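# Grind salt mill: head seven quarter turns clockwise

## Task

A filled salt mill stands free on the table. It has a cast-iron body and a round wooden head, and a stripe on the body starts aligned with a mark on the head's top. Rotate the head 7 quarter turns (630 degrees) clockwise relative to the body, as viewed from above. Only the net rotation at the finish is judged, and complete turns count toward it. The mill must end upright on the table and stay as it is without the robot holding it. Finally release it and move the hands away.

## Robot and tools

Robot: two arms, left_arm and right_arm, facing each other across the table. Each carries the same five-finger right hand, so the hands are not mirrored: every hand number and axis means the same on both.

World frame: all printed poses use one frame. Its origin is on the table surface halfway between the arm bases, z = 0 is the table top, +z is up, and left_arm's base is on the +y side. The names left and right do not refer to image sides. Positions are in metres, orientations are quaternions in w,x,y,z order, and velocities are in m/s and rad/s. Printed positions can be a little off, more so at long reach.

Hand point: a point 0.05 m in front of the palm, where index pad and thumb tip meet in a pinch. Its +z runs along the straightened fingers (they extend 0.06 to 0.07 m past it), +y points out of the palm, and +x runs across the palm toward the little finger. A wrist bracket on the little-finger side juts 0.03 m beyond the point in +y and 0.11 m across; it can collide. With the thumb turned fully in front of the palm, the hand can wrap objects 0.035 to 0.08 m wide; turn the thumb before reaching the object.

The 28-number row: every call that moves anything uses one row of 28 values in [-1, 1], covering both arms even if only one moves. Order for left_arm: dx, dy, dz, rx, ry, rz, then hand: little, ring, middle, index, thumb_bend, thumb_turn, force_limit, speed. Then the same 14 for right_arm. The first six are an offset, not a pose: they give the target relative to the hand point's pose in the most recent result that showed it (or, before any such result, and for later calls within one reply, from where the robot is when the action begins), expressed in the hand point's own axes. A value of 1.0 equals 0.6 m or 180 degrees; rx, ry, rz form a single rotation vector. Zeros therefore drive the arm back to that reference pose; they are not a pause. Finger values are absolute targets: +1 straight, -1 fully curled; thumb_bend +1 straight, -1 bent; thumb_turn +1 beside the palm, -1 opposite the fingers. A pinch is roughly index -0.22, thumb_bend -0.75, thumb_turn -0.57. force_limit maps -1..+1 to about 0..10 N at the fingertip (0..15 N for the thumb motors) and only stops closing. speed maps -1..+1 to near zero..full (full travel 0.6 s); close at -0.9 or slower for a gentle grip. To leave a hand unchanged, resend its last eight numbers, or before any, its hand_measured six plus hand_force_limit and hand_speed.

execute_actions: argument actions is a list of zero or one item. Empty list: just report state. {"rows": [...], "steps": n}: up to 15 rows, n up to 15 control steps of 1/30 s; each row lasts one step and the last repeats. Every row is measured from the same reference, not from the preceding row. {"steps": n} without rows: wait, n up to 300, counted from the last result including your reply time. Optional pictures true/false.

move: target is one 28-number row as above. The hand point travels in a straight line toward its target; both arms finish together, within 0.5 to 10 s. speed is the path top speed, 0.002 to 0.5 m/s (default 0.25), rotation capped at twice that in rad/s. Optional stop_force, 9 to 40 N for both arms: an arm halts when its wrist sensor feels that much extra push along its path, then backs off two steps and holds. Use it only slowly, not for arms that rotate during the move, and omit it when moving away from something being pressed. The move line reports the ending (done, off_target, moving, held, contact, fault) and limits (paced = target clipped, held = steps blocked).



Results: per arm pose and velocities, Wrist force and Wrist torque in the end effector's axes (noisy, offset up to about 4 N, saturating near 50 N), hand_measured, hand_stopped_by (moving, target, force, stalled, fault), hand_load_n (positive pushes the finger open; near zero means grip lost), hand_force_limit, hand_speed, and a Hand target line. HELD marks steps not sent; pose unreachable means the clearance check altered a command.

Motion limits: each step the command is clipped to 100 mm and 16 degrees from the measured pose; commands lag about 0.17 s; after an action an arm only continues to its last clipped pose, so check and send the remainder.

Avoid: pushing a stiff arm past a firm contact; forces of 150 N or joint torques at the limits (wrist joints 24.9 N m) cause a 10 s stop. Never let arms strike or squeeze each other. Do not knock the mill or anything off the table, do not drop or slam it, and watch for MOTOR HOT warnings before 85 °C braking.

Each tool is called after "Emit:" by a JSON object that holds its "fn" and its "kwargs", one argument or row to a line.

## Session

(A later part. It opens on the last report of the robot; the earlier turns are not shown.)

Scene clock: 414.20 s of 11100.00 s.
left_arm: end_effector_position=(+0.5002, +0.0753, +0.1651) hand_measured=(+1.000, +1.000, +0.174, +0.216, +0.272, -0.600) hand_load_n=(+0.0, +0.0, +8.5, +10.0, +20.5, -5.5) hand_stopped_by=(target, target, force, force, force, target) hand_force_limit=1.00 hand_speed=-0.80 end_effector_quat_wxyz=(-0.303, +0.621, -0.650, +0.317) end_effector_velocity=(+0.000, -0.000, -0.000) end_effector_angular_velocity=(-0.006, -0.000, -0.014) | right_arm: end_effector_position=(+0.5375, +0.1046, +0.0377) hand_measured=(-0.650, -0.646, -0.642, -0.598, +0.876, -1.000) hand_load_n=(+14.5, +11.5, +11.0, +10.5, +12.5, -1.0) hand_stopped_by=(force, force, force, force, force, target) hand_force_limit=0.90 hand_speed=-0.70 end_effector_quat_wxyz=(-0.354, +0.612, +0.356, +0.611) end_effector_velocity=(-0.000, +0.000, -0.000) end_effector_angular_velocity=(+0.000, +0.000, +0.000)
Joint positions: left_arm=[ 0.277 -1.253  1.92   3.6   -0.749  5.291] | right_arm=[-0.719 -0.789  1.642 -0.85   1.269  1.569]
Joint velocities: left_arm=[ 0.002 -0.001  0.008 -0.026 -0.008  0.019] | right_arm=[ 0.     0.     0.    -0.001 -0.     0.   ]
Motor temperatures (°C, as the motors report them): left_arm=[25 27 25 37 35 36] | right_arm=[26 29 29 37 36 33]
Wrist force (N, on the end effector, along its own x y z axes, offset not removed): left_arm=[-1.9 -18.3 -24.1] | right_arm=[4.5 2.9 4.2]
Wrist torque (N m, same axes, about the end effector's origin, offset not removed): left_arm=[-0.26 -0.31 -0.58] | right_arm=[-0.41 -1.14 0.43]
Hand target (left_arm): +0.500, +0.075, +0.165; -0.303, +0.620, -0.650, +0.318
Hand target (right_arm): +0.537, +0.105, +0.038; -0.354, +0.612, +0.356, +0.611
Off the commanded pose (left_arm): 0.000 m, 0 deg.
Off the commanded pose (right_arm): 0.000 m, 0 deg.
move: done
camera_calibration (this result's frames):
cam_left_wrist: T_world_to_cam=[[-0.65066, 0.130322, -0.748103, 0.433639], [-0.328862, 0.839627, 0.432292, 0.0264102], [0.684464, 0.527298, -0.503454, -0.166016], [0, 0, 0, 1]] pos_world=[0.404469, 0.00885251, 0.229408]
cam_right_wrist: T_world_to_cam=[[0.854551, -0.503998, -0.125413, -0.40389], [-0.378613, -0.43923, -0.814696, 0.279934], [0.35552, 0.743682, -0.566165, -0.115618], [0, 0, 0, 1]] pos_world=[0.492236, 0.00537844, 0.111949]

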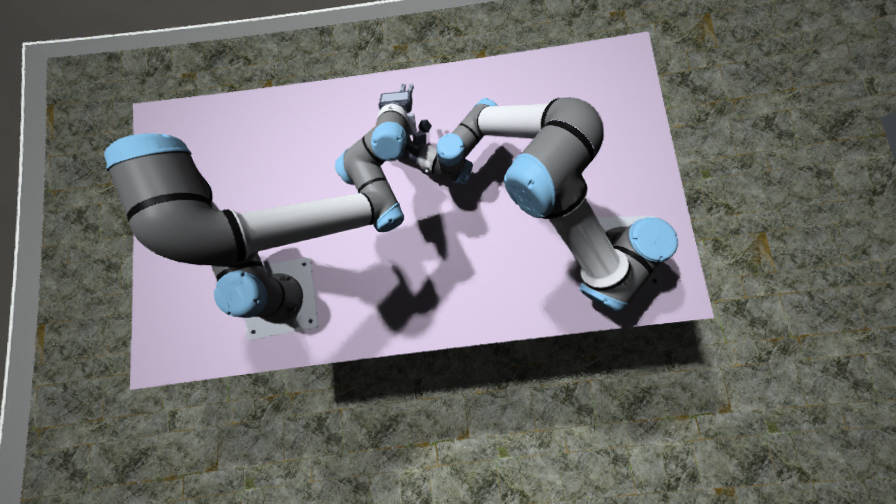

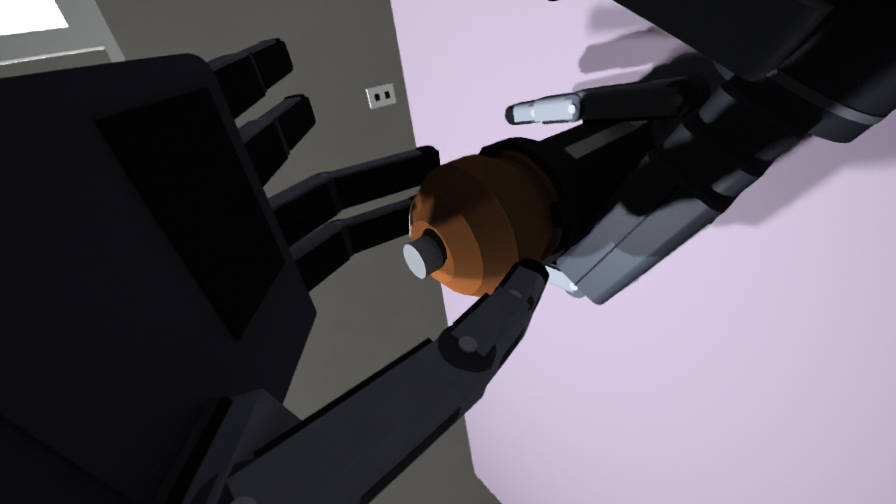

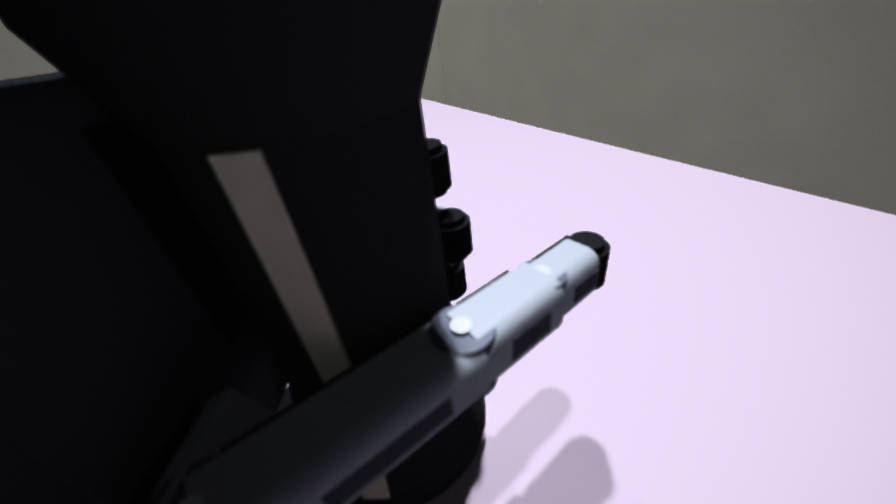

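Emit:
{"fn": "move", "kwargs": {
  "target": [0,-0.00066,-0.00051,0,0.0569,0.0445,1,1,-0.3,-0.3,-0.55,-0.6,1,-0.8,0,0,0,0,0,0,-0.95,-0.95,-0.95,-0.95,-0.6,-1,0.9,-0.7],
  "speed": 0.25
}}

Emit:
{"fn": "move", "kwargs": {
  "target": [0,0,0,0,0,0,1,1,0.7,0.7,1,-0.6,1,0,0,0,0,0,0,0,-0.95,-0.95,-0.95,-0.95,-0.6,-1,0.9,-0.7],
  "speed": 0.1
}}

Emit:
{"fn": "move", "kwargs": {
  "target": [0,-0.0919,-0.0718,0,-0.2627,-0.2052,1,1,0.7,0.7,1,-0.6,1,0,0,0,0,0,0,0,-0.95,-0.95,-0.95,-0.95,-0.6,-1,0.9,-0.7],
  "speed": 0.45
}}

Emit:
{"fn": "zoom_image", "kwargs": {
  "camera": "cam_left_wrist",
  "region": [470, 60, 750, 280]
}}

Scene clock: 463.30 s of 11100.00 s.
left_arm: end_effector_position=(+0.5002, +0.0753, +0.1657) hand_measured=(+1.000, +1.000, +0.168, +0.216, +0.272, -0.600) hand_load_n=(+0.0, +0.0, +11.0, +10.0, +21.0, -5.0) hand_stopped_by=(target, target, force, force, force, target) hand_force_limit=1.00 hand_speed=-0.80 end_effector_quat_wxyz=(-0.266, +0.544, -0.715, +0.349) end_effector_velocity=(-0.000, +0.000, -0.000) end_effector_angular_velocity=(-0.002, -0.000, -0.017) | right_arm: end_effector_position=(+0.5375, +0.1046, +0.0377) hand_measured=(-0.650, -0.646, -0.642, -0.598, +0.876, -1.000) hand_load_n=(+14.0, +11.5, +11.0, +10.5, +12.5, -1.5) hand_stopped_by=(force, force, force, force, force, target) hand_force_limit=0.90 hand_speed=-0.70 end_effector_quat_wxyz=(-0.354, +0.612, +0.356, +0.611) end_effector_velocity=(+0.000, +0.000, +0.000) end_effector_angular_velocity=(+0.001, -0.001, +0.000)
Joint positions: left_arm=[ 0.299 -1.267  1.996  3.338 -0.878  5.582] | right_arm=[-0.719 -0.789  1.642 -0.85   1.269  1.569]
Joint velocities: left_arm=[ 0.003 -0.001  0.006 -0.02  -0.012  0.02 ] | right_arm=[ 0.     0.    -0.001 -0.001 -0.    -0.   ]
Motor temperatures (°C, as the motors report them): left_arm=[25 27 25 37 35 36] | right_arm=[26 29 29 37 36 33]
Wrist force (N, on the end effector, along its own x y z axes, offset not removed): left_arm=[4.4 -3.2 -10.9] | right_arm=[4.4 1.0 3.7]
Wrist torque (N m, same axes, about the end effector's origin, offset not removed): left_arm=[-0.07 -0.16 -0.46] | right_arm=[-0.38 -1.27 0.15]
Hand target (left_arm): +0.500, +0.075, +0.166; +0.266, -0.543, +0.716, -0.349
Hand target (right_arm): +0.537, +0.105, +0.038; -0.354, +0.612, +0.356, +0.611
Off the commanded pose (left_arm): 0.000 m, 0 deg.
Off the commanded pose (right_arm): 0.000 m, 0 deg.
After step 90, 45.10 s passed at rest.
move: done
camera_calibration (this result's frames):
cam_left_wrist: T_world_to_cam=[[-0.604964, 0.272943, -0.748011, 0.400478], [-0.133083, 0.891541, 0.432948, -0.0757193], [0.785053, 0.361465, -0.503026, -0.203613], [0, 0, 0, 1]] pos_world=[0.392045, 0.0317984, 0.229922]
cam_right_wrist: T_world_to_cam=[[0.854575, -0.503959, -0.125408, -0.403897], [-0.378583, -0.439236, -0.814706, 0.279925], [0.355495, 0.743705, -0.56615, -0.115609], [0, 0, 0, 1]] pos_world=[0.492233, 0.00538494, 0.111952]

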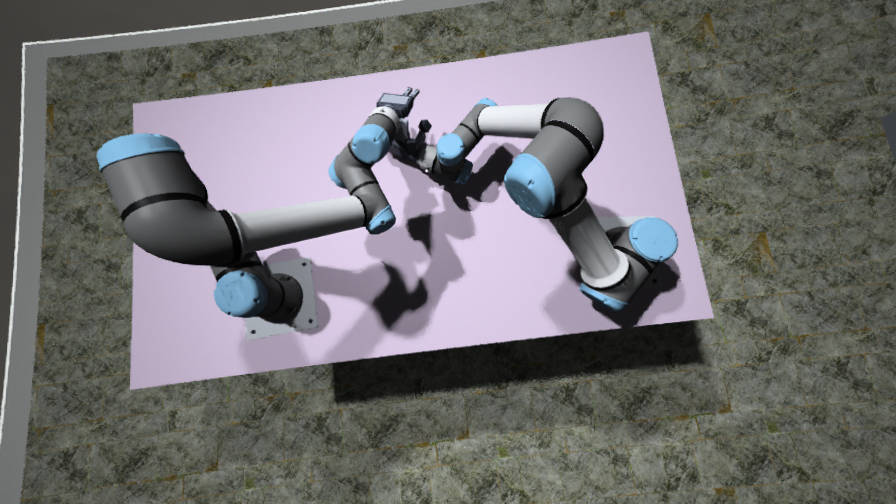

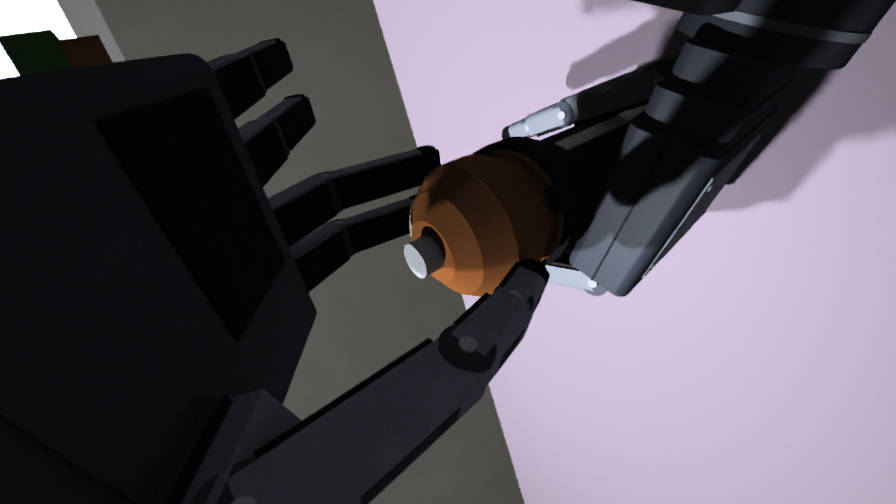

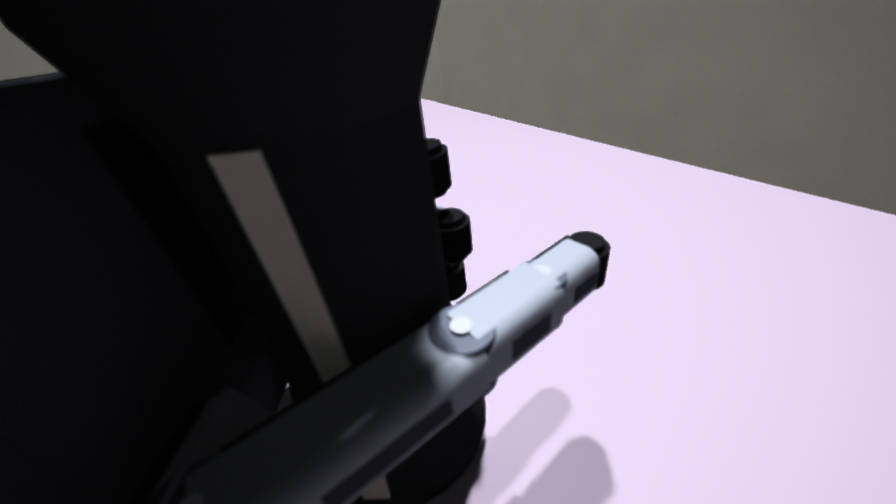

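Scene clock: 464.30 s of 11100.00 s.
left_arm: end_effector_position=(+0.5002, +0.0753, +0.1657) hand_measured=(+1.000, +1.000, +0.700, +0.700, +1.000, -0.600) hand_load_n=(+0.0, +0.0, +0.0, +0.0, +0.0, +0.0) hand_stopped_by=(target, target, target, target, target, target) hand_force_limit=1.00 hand_speed=0.00 end_effector_quat_wxyz=(-0.266, +0.544, -0.715, +0.349) end_effector_velocity=(-0.000, -0.000, -0.000) end_effector_angular_velocity=(-0.001, +0.000, +0.001) | right_arm: end_effector_position=(+0.5375, +0.1046, +0.0377) hand_measured=(-0.650, -0.646, -0.642, -0.598, +0.876, -1.000) hand_load_n=(+13.5, +11.0, +10.5, +10.5, +13.0, -1.0) hand_stopped_by=(force, force, force, force, force, target) hand_force_limit=0.90 hand_speed=-0.70 end_effector_quat_wxyz=(-0.354, +0.612, +0.356, +0.611) end_effector_velocity=(-0.000, -0.000, -0.001) end_effector_angular_velocity=(-0.002, -0.000, -0.000)
Joint positions: left_arm=[ 0.299 -1.267  1.996  3.338 -0.878  5.582] | right_arm=[-0.719 -0.789  1.642 -0.85   1.269  1.569]
Joint velocities: left_arm=[-0.     0.     0.001 -0.001 -0.    -0.002] | right_arm=[-0.     0.     0.001  0.     0.    -0.002]
Motor temperatures (°C, as the motors report them): left_arm=[25 27 25 37 35 36] | right_arm=[26 29 29 37 36 33]
Wrist force (N, on the end effector, along its own x y z axes, offset not removed): left_arm=[-1.3 1.7 0.4] | right_arm=[7.4 -0.5 -4.2]
Wrist torque (N m, same axes, about the end effector's origin, offset not removed): left_arm=[0.46 0.26 -0.24] | right_arm=[-0.22 -0.71 -0.04]
Hand target (left_arm): +0.500, +0.075, +0.166; +0.266, -0.544, +0.715, -0.349
Hand target (right_arm): +0.537, +0.105, +0.038; -0.354, +0.612, +0.356, +0.611
Off the commanded pose (left_arm): 0.000 m, 0 deg.
Off the commanded pose (right_arm): 0.000 m, 0 deg.
move: done
camera_calibration (this result's frames):
cam_left_wrist: T_world_to_cam=[[-0.604981, 0.272848, -0.748032, 0.40053], [-0.133182, 0.891545, 0.432908, -0.0757116], [0.785023, 0.361526, -0.503029, -0.203643], [0, 0, 0, 1]] pos_world=[0.392094, 0.0318385, 0.229947]
cam_right_wrist: T_world_to_cam=[[0.854575, -0.503959, -0.125408, -0.403897], [-0.378583, -0.439236, -0.814706, 0.279925], [0.355495, 0.743705, -0.56615, -0.115609], [0, 0, 0, 1]] pos_world=[0.492233, 0.00538487, 0.111952]

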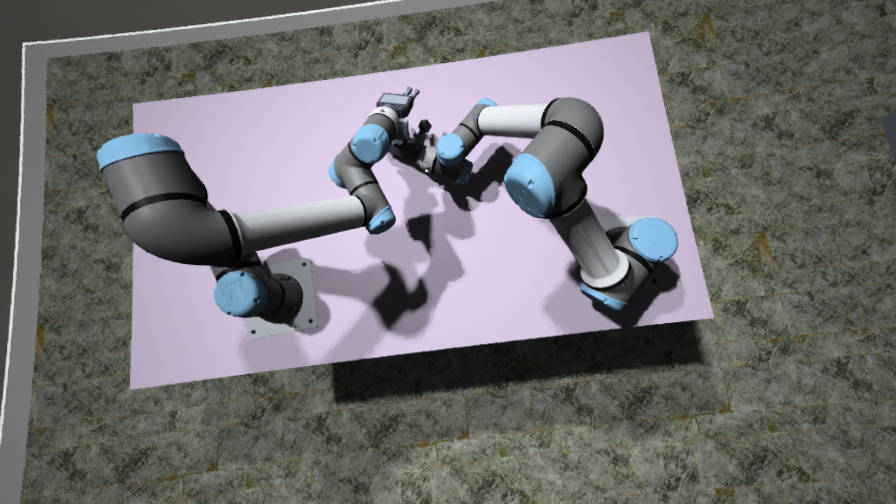

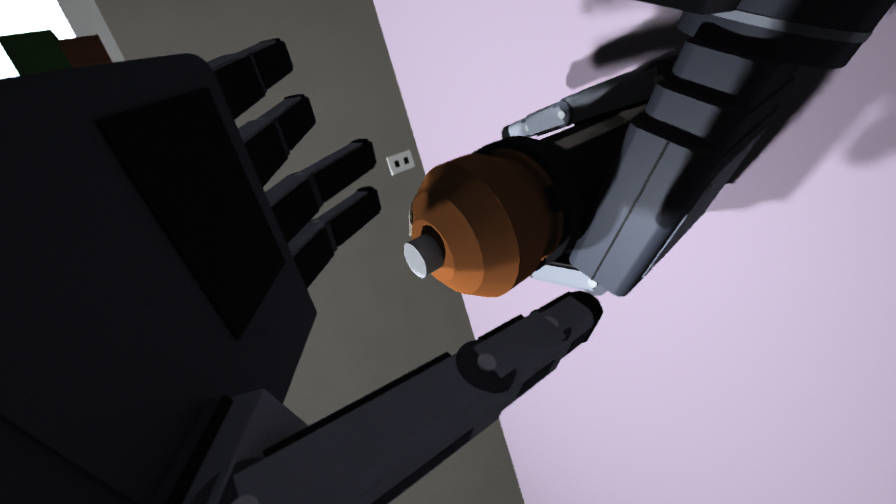

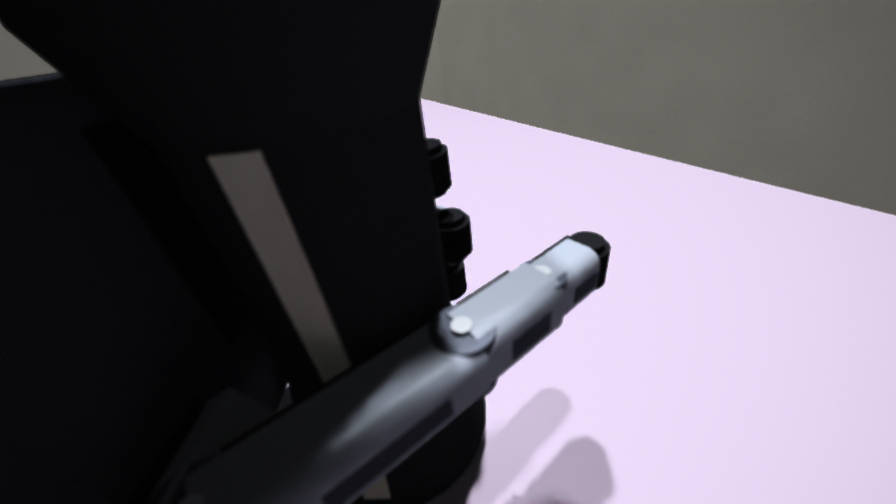

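Scene clock: 466.33 s of 11100.00 s.
left_arm: end_effector_position=(+0.4999, +0.0756, +0.2357) hand_measured=(+1.000, +1.000, +0.700, +0.700, +1.000, -0.600) hand_load_n=(+0.0, +0.0, +0.0, +0.0, +0.0, +0.0) hand_stopped_by=(target, target, target, target, target, target) hand_force_limit=1.00 hand_speed=0.00 end_effector_quat_wxyz=(-0.404, +0.829, -0.347, +0.170) end_effector_velocity=(-0.000, -0.001, -0.000) end_effector_angular_velocity=(+0.008, +0.002, +0.013) | right_arm: end_effector_position=(+0.5375, +0.1046, +0.0377) hand_measured=(-0.650, -0.646, -0.642, -0.598, +0.876, -1.000) hand_load_n=(+13.5, +11.0, +10.5, +10.5, +13.0, -1.0) hand_stopped_by=(force, force, force, force, force, target) hand_force_limit=0.90 hand_speed=-0.70 end_effector_quat_wxyz=(-0.354, +0.612, +0.356, +0.611) end_effector_velocity=(-0.000, -0.000, -0.001) end_effector_angular_velocity=(-0.002, +0.001, -0.001)
Joint positions: left_arm=[ 0.32  -1.114  1.274  5.012 -0.757  4.113] | right_arm=[-0.719 -0.789  1.642 -0.85   1.269  1.569]
Joint velocities: left_arm=[ 0.     0.011 -0.019  0.028 -0.004 -0.017] | right_arm=[-0.     0.     0.     0.002  0.001 -0.001]
Motor temperatures (°C, as the motors report them): left_arm=[25 27 25 37 35 36] | right_arm=[26 29 29 37 36 33]
Wrist force (N, on the end effector, along its own x y z axes, offset not removed): left_arm=[-1.5 0.8 -1.1] | right_arm=[7.1 2.7 -2.9]
Wrist torque (N m, same axes, about the end effector's origin, offset not removed): left_arm=[0.35 0.18 -0.17] | right_arm=[0.30 -0.54 -0.10]
Hand target (left_arm): +0.500, +0.076, +0.236; -0.405, +0.829, -0.347, +0.169
Hand target (right_arm): +0.537, +0.105, +0.038; -0.354, +0.612, +0.356, +0.611
Off the commanded pose (left_arm): 0.000 m, 0 deg.
Off the commanded pose (right_arm): 0.000 m, 0 deg.
move: done; limits=paced
camera_calibration (this result's frames):
cam_left_wrist: T_world_to_cam=[[-0.537971, -0.388958, -0.747863, 0.469051], [-0.839154, 0.331356, 0.431305, 0.289328], [0.0800493, 0.859602, -0.504656, 0.146854], [0, 0, 0, 1]] pos_world=[0.483371, -0.0396653, 0.300108]
cam_right_wrist: T_world_to_cam=[[0.854575, -0.503959, -0.125408, -0.403897], [-0.378583, -0.439236, -0.814707, 0.279925], [0.355495, 0.743705, -0.56615, -0.115609], [0, 0, 0, 1]] pos_world=[0.492233, 0.00538492, 0.111952]

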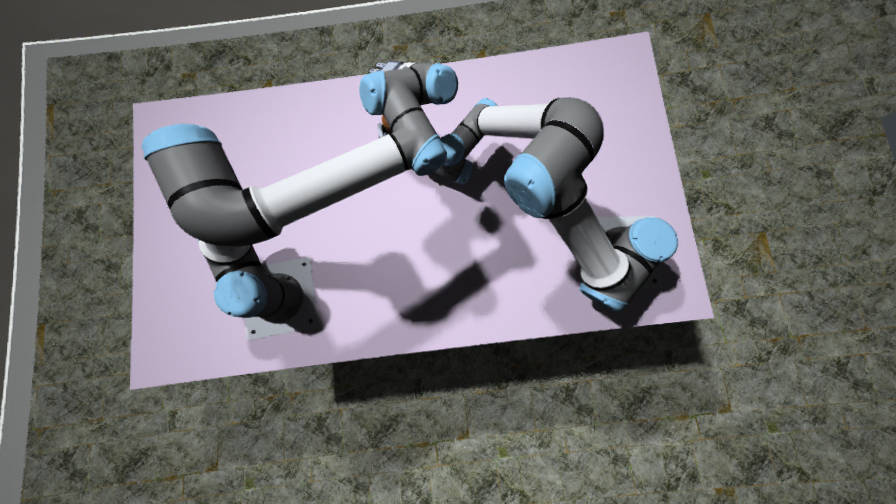

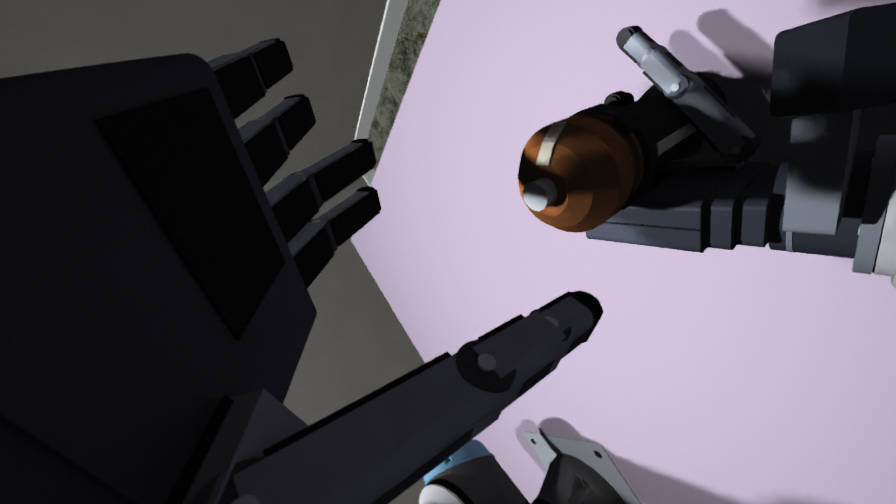

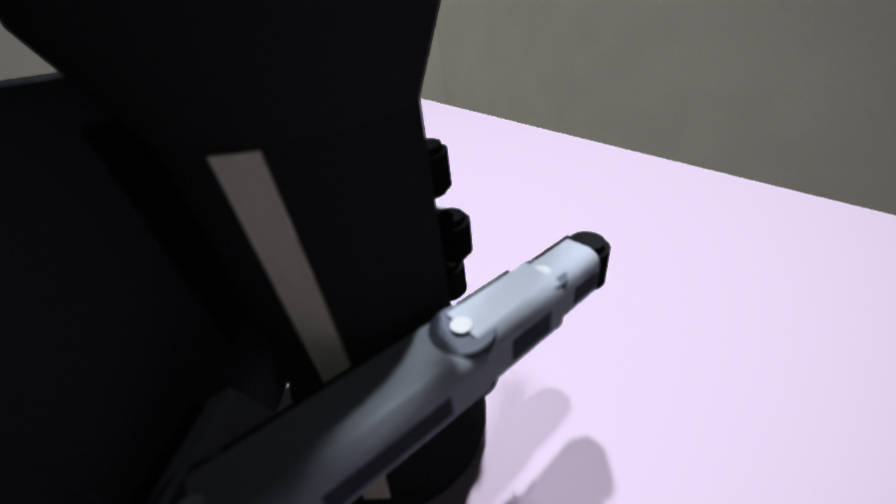

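Region (470, 60, 750, 280) of cam_left_wrist's 896x504 image, scaled by 1.800, with more detail than that image has; it fills the top 396 rows of this view, and the rest is white.

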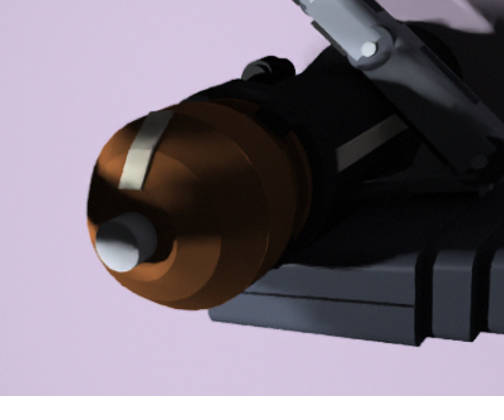

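Emit:
{"fn": "zoom_image", "kwargs": {
  "camera": "cam_left_wrist",
  "region": [505, 90, 705, 240]
}}

Region (505, 90, 705, 240) of cam_left_wrist's 896x504 image, scaled by 2.520, with more detail than that image has; it fills the top 378 rows of this view, and the rest is white.

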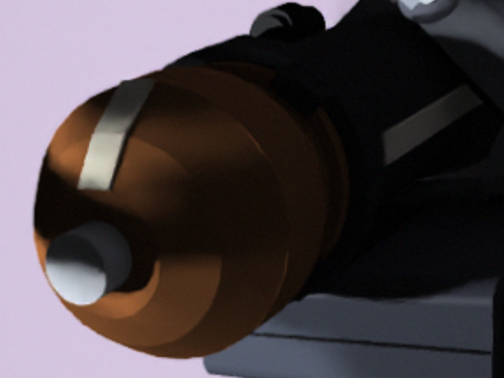

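Emit:
{"fn": "move", "kwargs": {
  "target": [0,0,0,0,0,0,1,1,0.7,0.7,1,-0.6,1,0,0,0,0,0,0,0,1,1,1,1,1,-1,0.9,0.4],
  "speed": 0.1
}}

Emit:
{"fn": "move", "kwargs": {
  "target": [-0.3312,-0.2432,-0.0142,0,0,0,1,1,0.7,0.7,1,-0.6,1,0,0.01,-0.1,-0.3667,0,0,0,1,1,1,1,1,-1,0.9,0.4],
  "speed": 0.35
}}

Emit:
{"fn": "zoom_image", "kwargs": {
  "camera": "cam_high",
  "region": [330, 70, 470, 190]
}}

Scene clock: 502.43 s of 11100.00 s.
left_arm: end_effector_position=(+0.4999, +0.0756, +0.2357) hand_measured=(+1.000, +1.000, +0.700, +0.700, +1.000, -0.600) hand_load_n=(+0.0, +0.0, +0.0, +0.0, +0.0, +0.0) hand_stopped_by=(target, target, target, target, target, target) hand_force_limit=1.00 hand_speed=0.00 end_effector_quat_wxyz=(-0.404, +0.829, -0.347, +0.170) end_effector_velocity=(-0.000, +0.000, -0.000) end_effector_angular_velocity=(+0.001, +0.000, -0.001) | right_arm: end_effector_position=(+0.5375, +0.1046, +0.0377) hand_measured=(+1.000, +1.000, +1.000, +1.000, +1.000, -1.000) hand_load_n=(+0.0, +0.0, +0.0, +0.0, +0.0, +0.0) hand_stopped_by=(target, target, target, target, target, target) hand_force_limit=0.90 hand_speed=0.40 end_effector_quat_wxyz=(-0.354, +0.612, +0.356, +0.611) end_effector_velocity=(+0.000, +0.000, +0.000) end_effector_angular_velocity=(-0.000, -0.002, +0.000)
Joint positions: left_arm=[ 0.32  -1.114  1.274  5.012 -0.757  4.113] | right_arm=[-0.719 -0.789  1.642 -0.85   1.269  1.569]
Joint velocities: left_arm=[-0.     0.     0.     0.001  0.     0.001] | right_arm=[ 0.    -0.     0.    -0.    -0.    -0.002]
Motor temperatures (°C, as the motors report them): left_arm=[25 27 25 37 35 36] | right_arm=[26 29 29 37 36 33]
Wrist force (N, on the end effector, along its own x y z axes, offset not removed): left_arm=[-2.0 0.1 0.2] | right_arm=[-3.0 -0.7 -1.2]
Wrist torque (N m, same axes, about the end effector's origin, offset not removed): left_arm=[0.27 0.32 -0.26] | right_arm=[0.24 0.49 -0.20]
Hand target (left_arm): +0.500, +0.076, +0.236; -0.404, +0.829, -0.347, +0.170
Hand target (right_arm): +0.537, +0.105, +0.038; -0.354, +0.612, +0.356, +0.611
Off the commanded pose (left_arm): 0.000 m, 0 deg.
Off the commanded pose (right_arm): 0.000 m, 0 deg.
After step 90, 32.10 s passed at rest.
move: done
camera_calibration (this result's frames):
cam_left_wrist: T_world_to_cam=[[-0.53793, -0.389012, -0.747864, 0.469076], [-0.839189, 0.331261, 0.431309, 0.289375], [0.0799537, 0.859614, -0.50465, 0.146854], [0, 0, 0, 1]] pos_world=[0.483429, -0.0396199, 0.300105]
cam_right_wrist: T_world_to_cam=[[0.854571, -0.503962, -0.125419, -0.403892], [-0.378606, -0.439258, -0.814684, 0.279913], [0.355479, 0.74369, -0.56618, -0.115596], [0, 0, 0, 1]] pos_world=[0.492223, 0.00537562, 0.111936]

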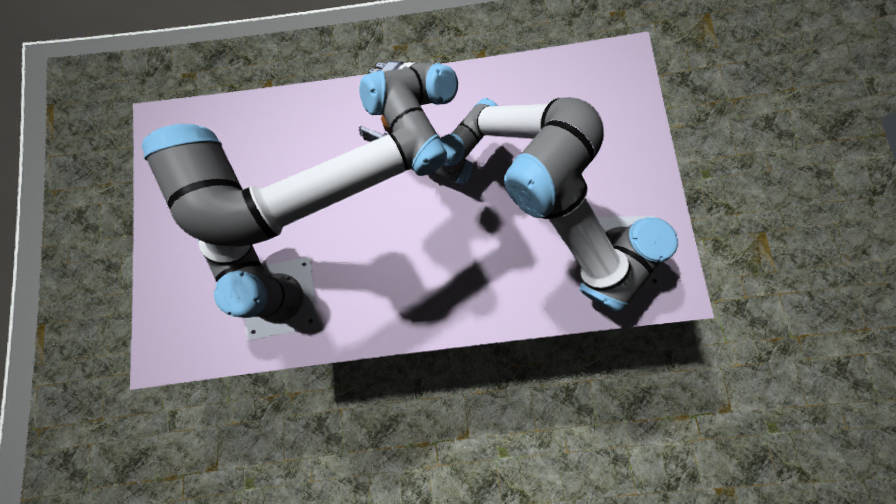

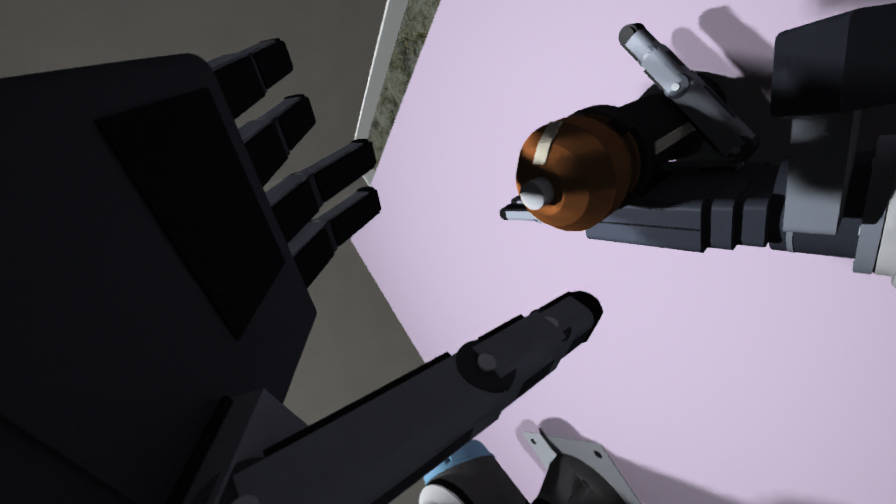

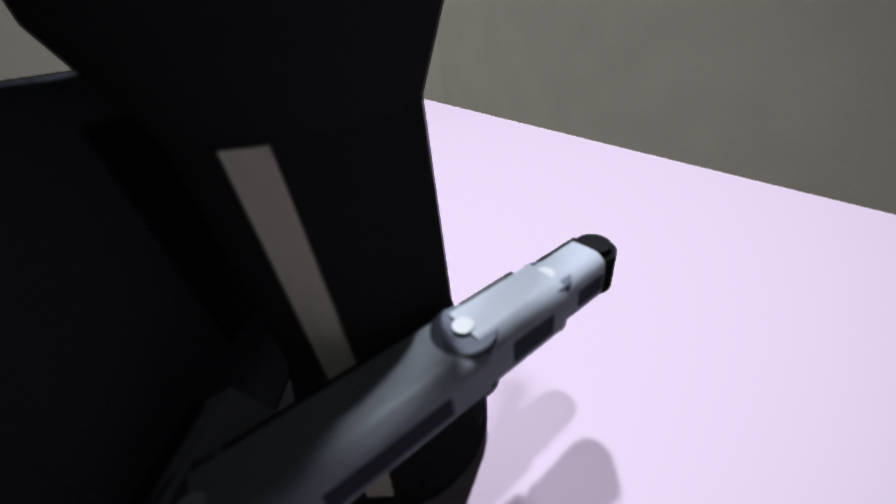

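Scene clock: 503.93 s of 11100.00 s.
left_arm: end_effector_position=(+0.4197, +0.2755, +0.3557) hand_measured=(+1.000, +1.000, +0.700, +0.700, +1.000, -0.600) hand_load_n=(+0.0, +0.0, +0.0, +0.0, +0.0, +0.0) hand_stopped_by=(target, target, target, target, target, target) hand_force_limit=1.00 hand_speed=0.00 end_effector_quat_wxyz=(-0.404, +0.829, -0.347, +0.170) end_effector_velocity=(-0.001, +0.001, +0.001) end_effector_angular_velocity=(+0.001, -0.000, -0.001) | right_arm: end_effector_position=(+0.3762, -0.0563, +0.0438) hand_measured=(+1.000, +1.000, +1.000, +1.000, +1.000, -1.000) hand_load_n=(+0.0, +0.0, +0.0, +0.0, +0.0, +0.0) hand_stopped_by=(target, target, target, target, target, target) hand_force_limit=0.90 hand_speed=0.40 end_effector_quat_wxyz=(-0.354, +0.612, +0.356, +0.611) end_effector_velocity=(-0.002, -0.002, +0.000) end_effector_angular_velocity=(+0.000, +0.001, +0.000)
Joint positions: left_arm=[ 0.319 -1.648  1.609  5.212 -0.757  4.112] | right_arm=[-0.742 -1.107  2.323 -1.213  1.246  1.569]
Joint velocities: left_arm=[-0.001 -0.004  0.     0.005  0.    -0.001] | right_arm=[-0.002 -0.004  0.007 -0.003 -0.002  0.001]
Motor temperatures (°C, as the motors report them): left_arm=[25 27 25 37 35 36] | right_arm=[26 29 29 37 36 33]
Wrist force (N, on the end effector, along its own x y z axes, offset not removed): left_arm=[0.4 -1.5 -3.1] | right_arm=[-2.6 1.7 -0.2]
Wrist torque (N m, same axes, about the end effector's origin, offset not removed): left_arm=[0.25 0.05 -0.09] | right_arm=[0.33 0.37 -0.05]
Hand target (left_arm): +0.420, +0.276, +0.356; -0.404, +0.829, -0.347, +0.170
Hand target (right_arm): +0.376, -0.056, +0.044; -0.354, +0.612, +0.356, +0.611
Off the commanded pose (left_arm): 0.000 m, 0 deg.
Off the commanded pose (right_arm): 0.001 m, 0 deg.
move: done
camera_calibration (this result's frames):
cam_left_wrist: T_world_to_cam=[[-0.537963, -0.388991, -0.747851, 0.593455], [-0.839171, 0.331238, 0.431362, 0.104058], [0.079921, 0.859632, -0.504624, 0.042076], [0, 0, 0, 1]] pos_world=[0.403216, 0.160211, 0.420162]
cam_right_wrist: T_world_to_cam=[[0.85454, -0.504005, -0.125461, -0.346355], [-0.378675, -0.439253, -0.814654, 0.153129], [0.355481, 0.743664, -0.566214, 0.0648211], [0, 0, 0, 1]] pos_world=[0.330918, -0.155507, 0.117996]

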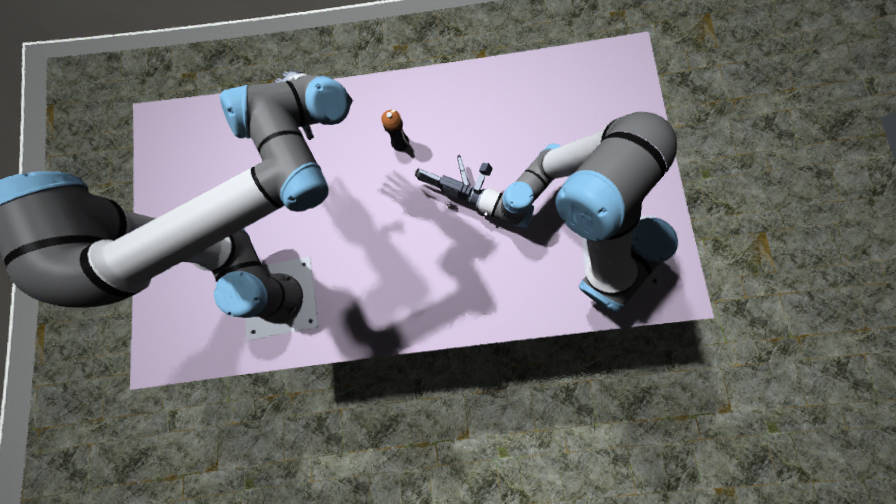

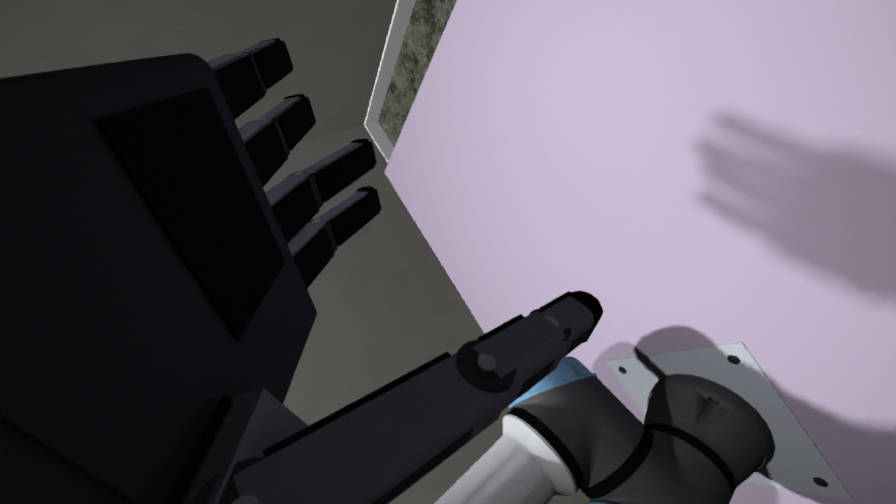

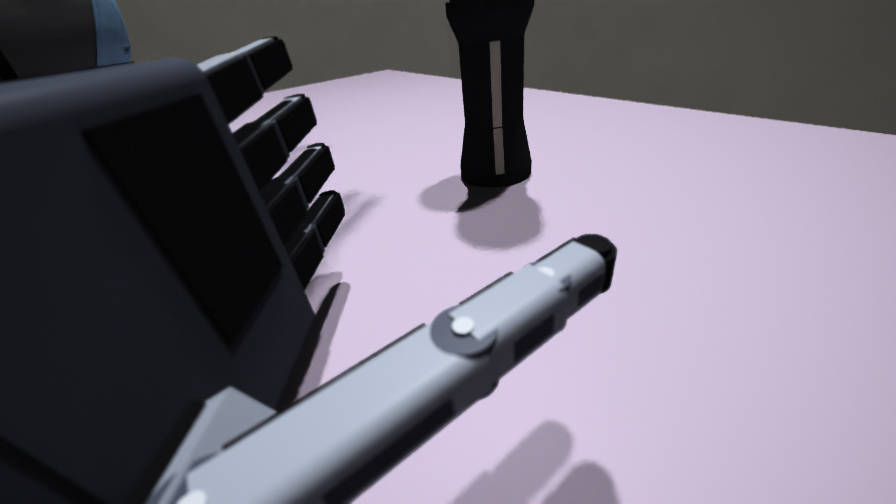

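Region (330, 70, 470, 190) of cam_high's 896x504 image, scaled by 3.600, with more detail than that image has; it fills the top 432 rows of this view, and the rest is white.

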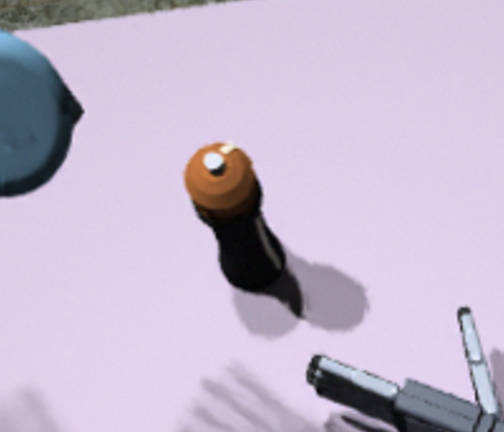

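The mill is standing upright, both hands are clear, and the line on the head sits a quarter turn from the stripe after 630° clockwise.

Emit:
{"fn": "finished_scene", "kwargs": {
  "scene": 2
}}

The scene is finished: the task was done.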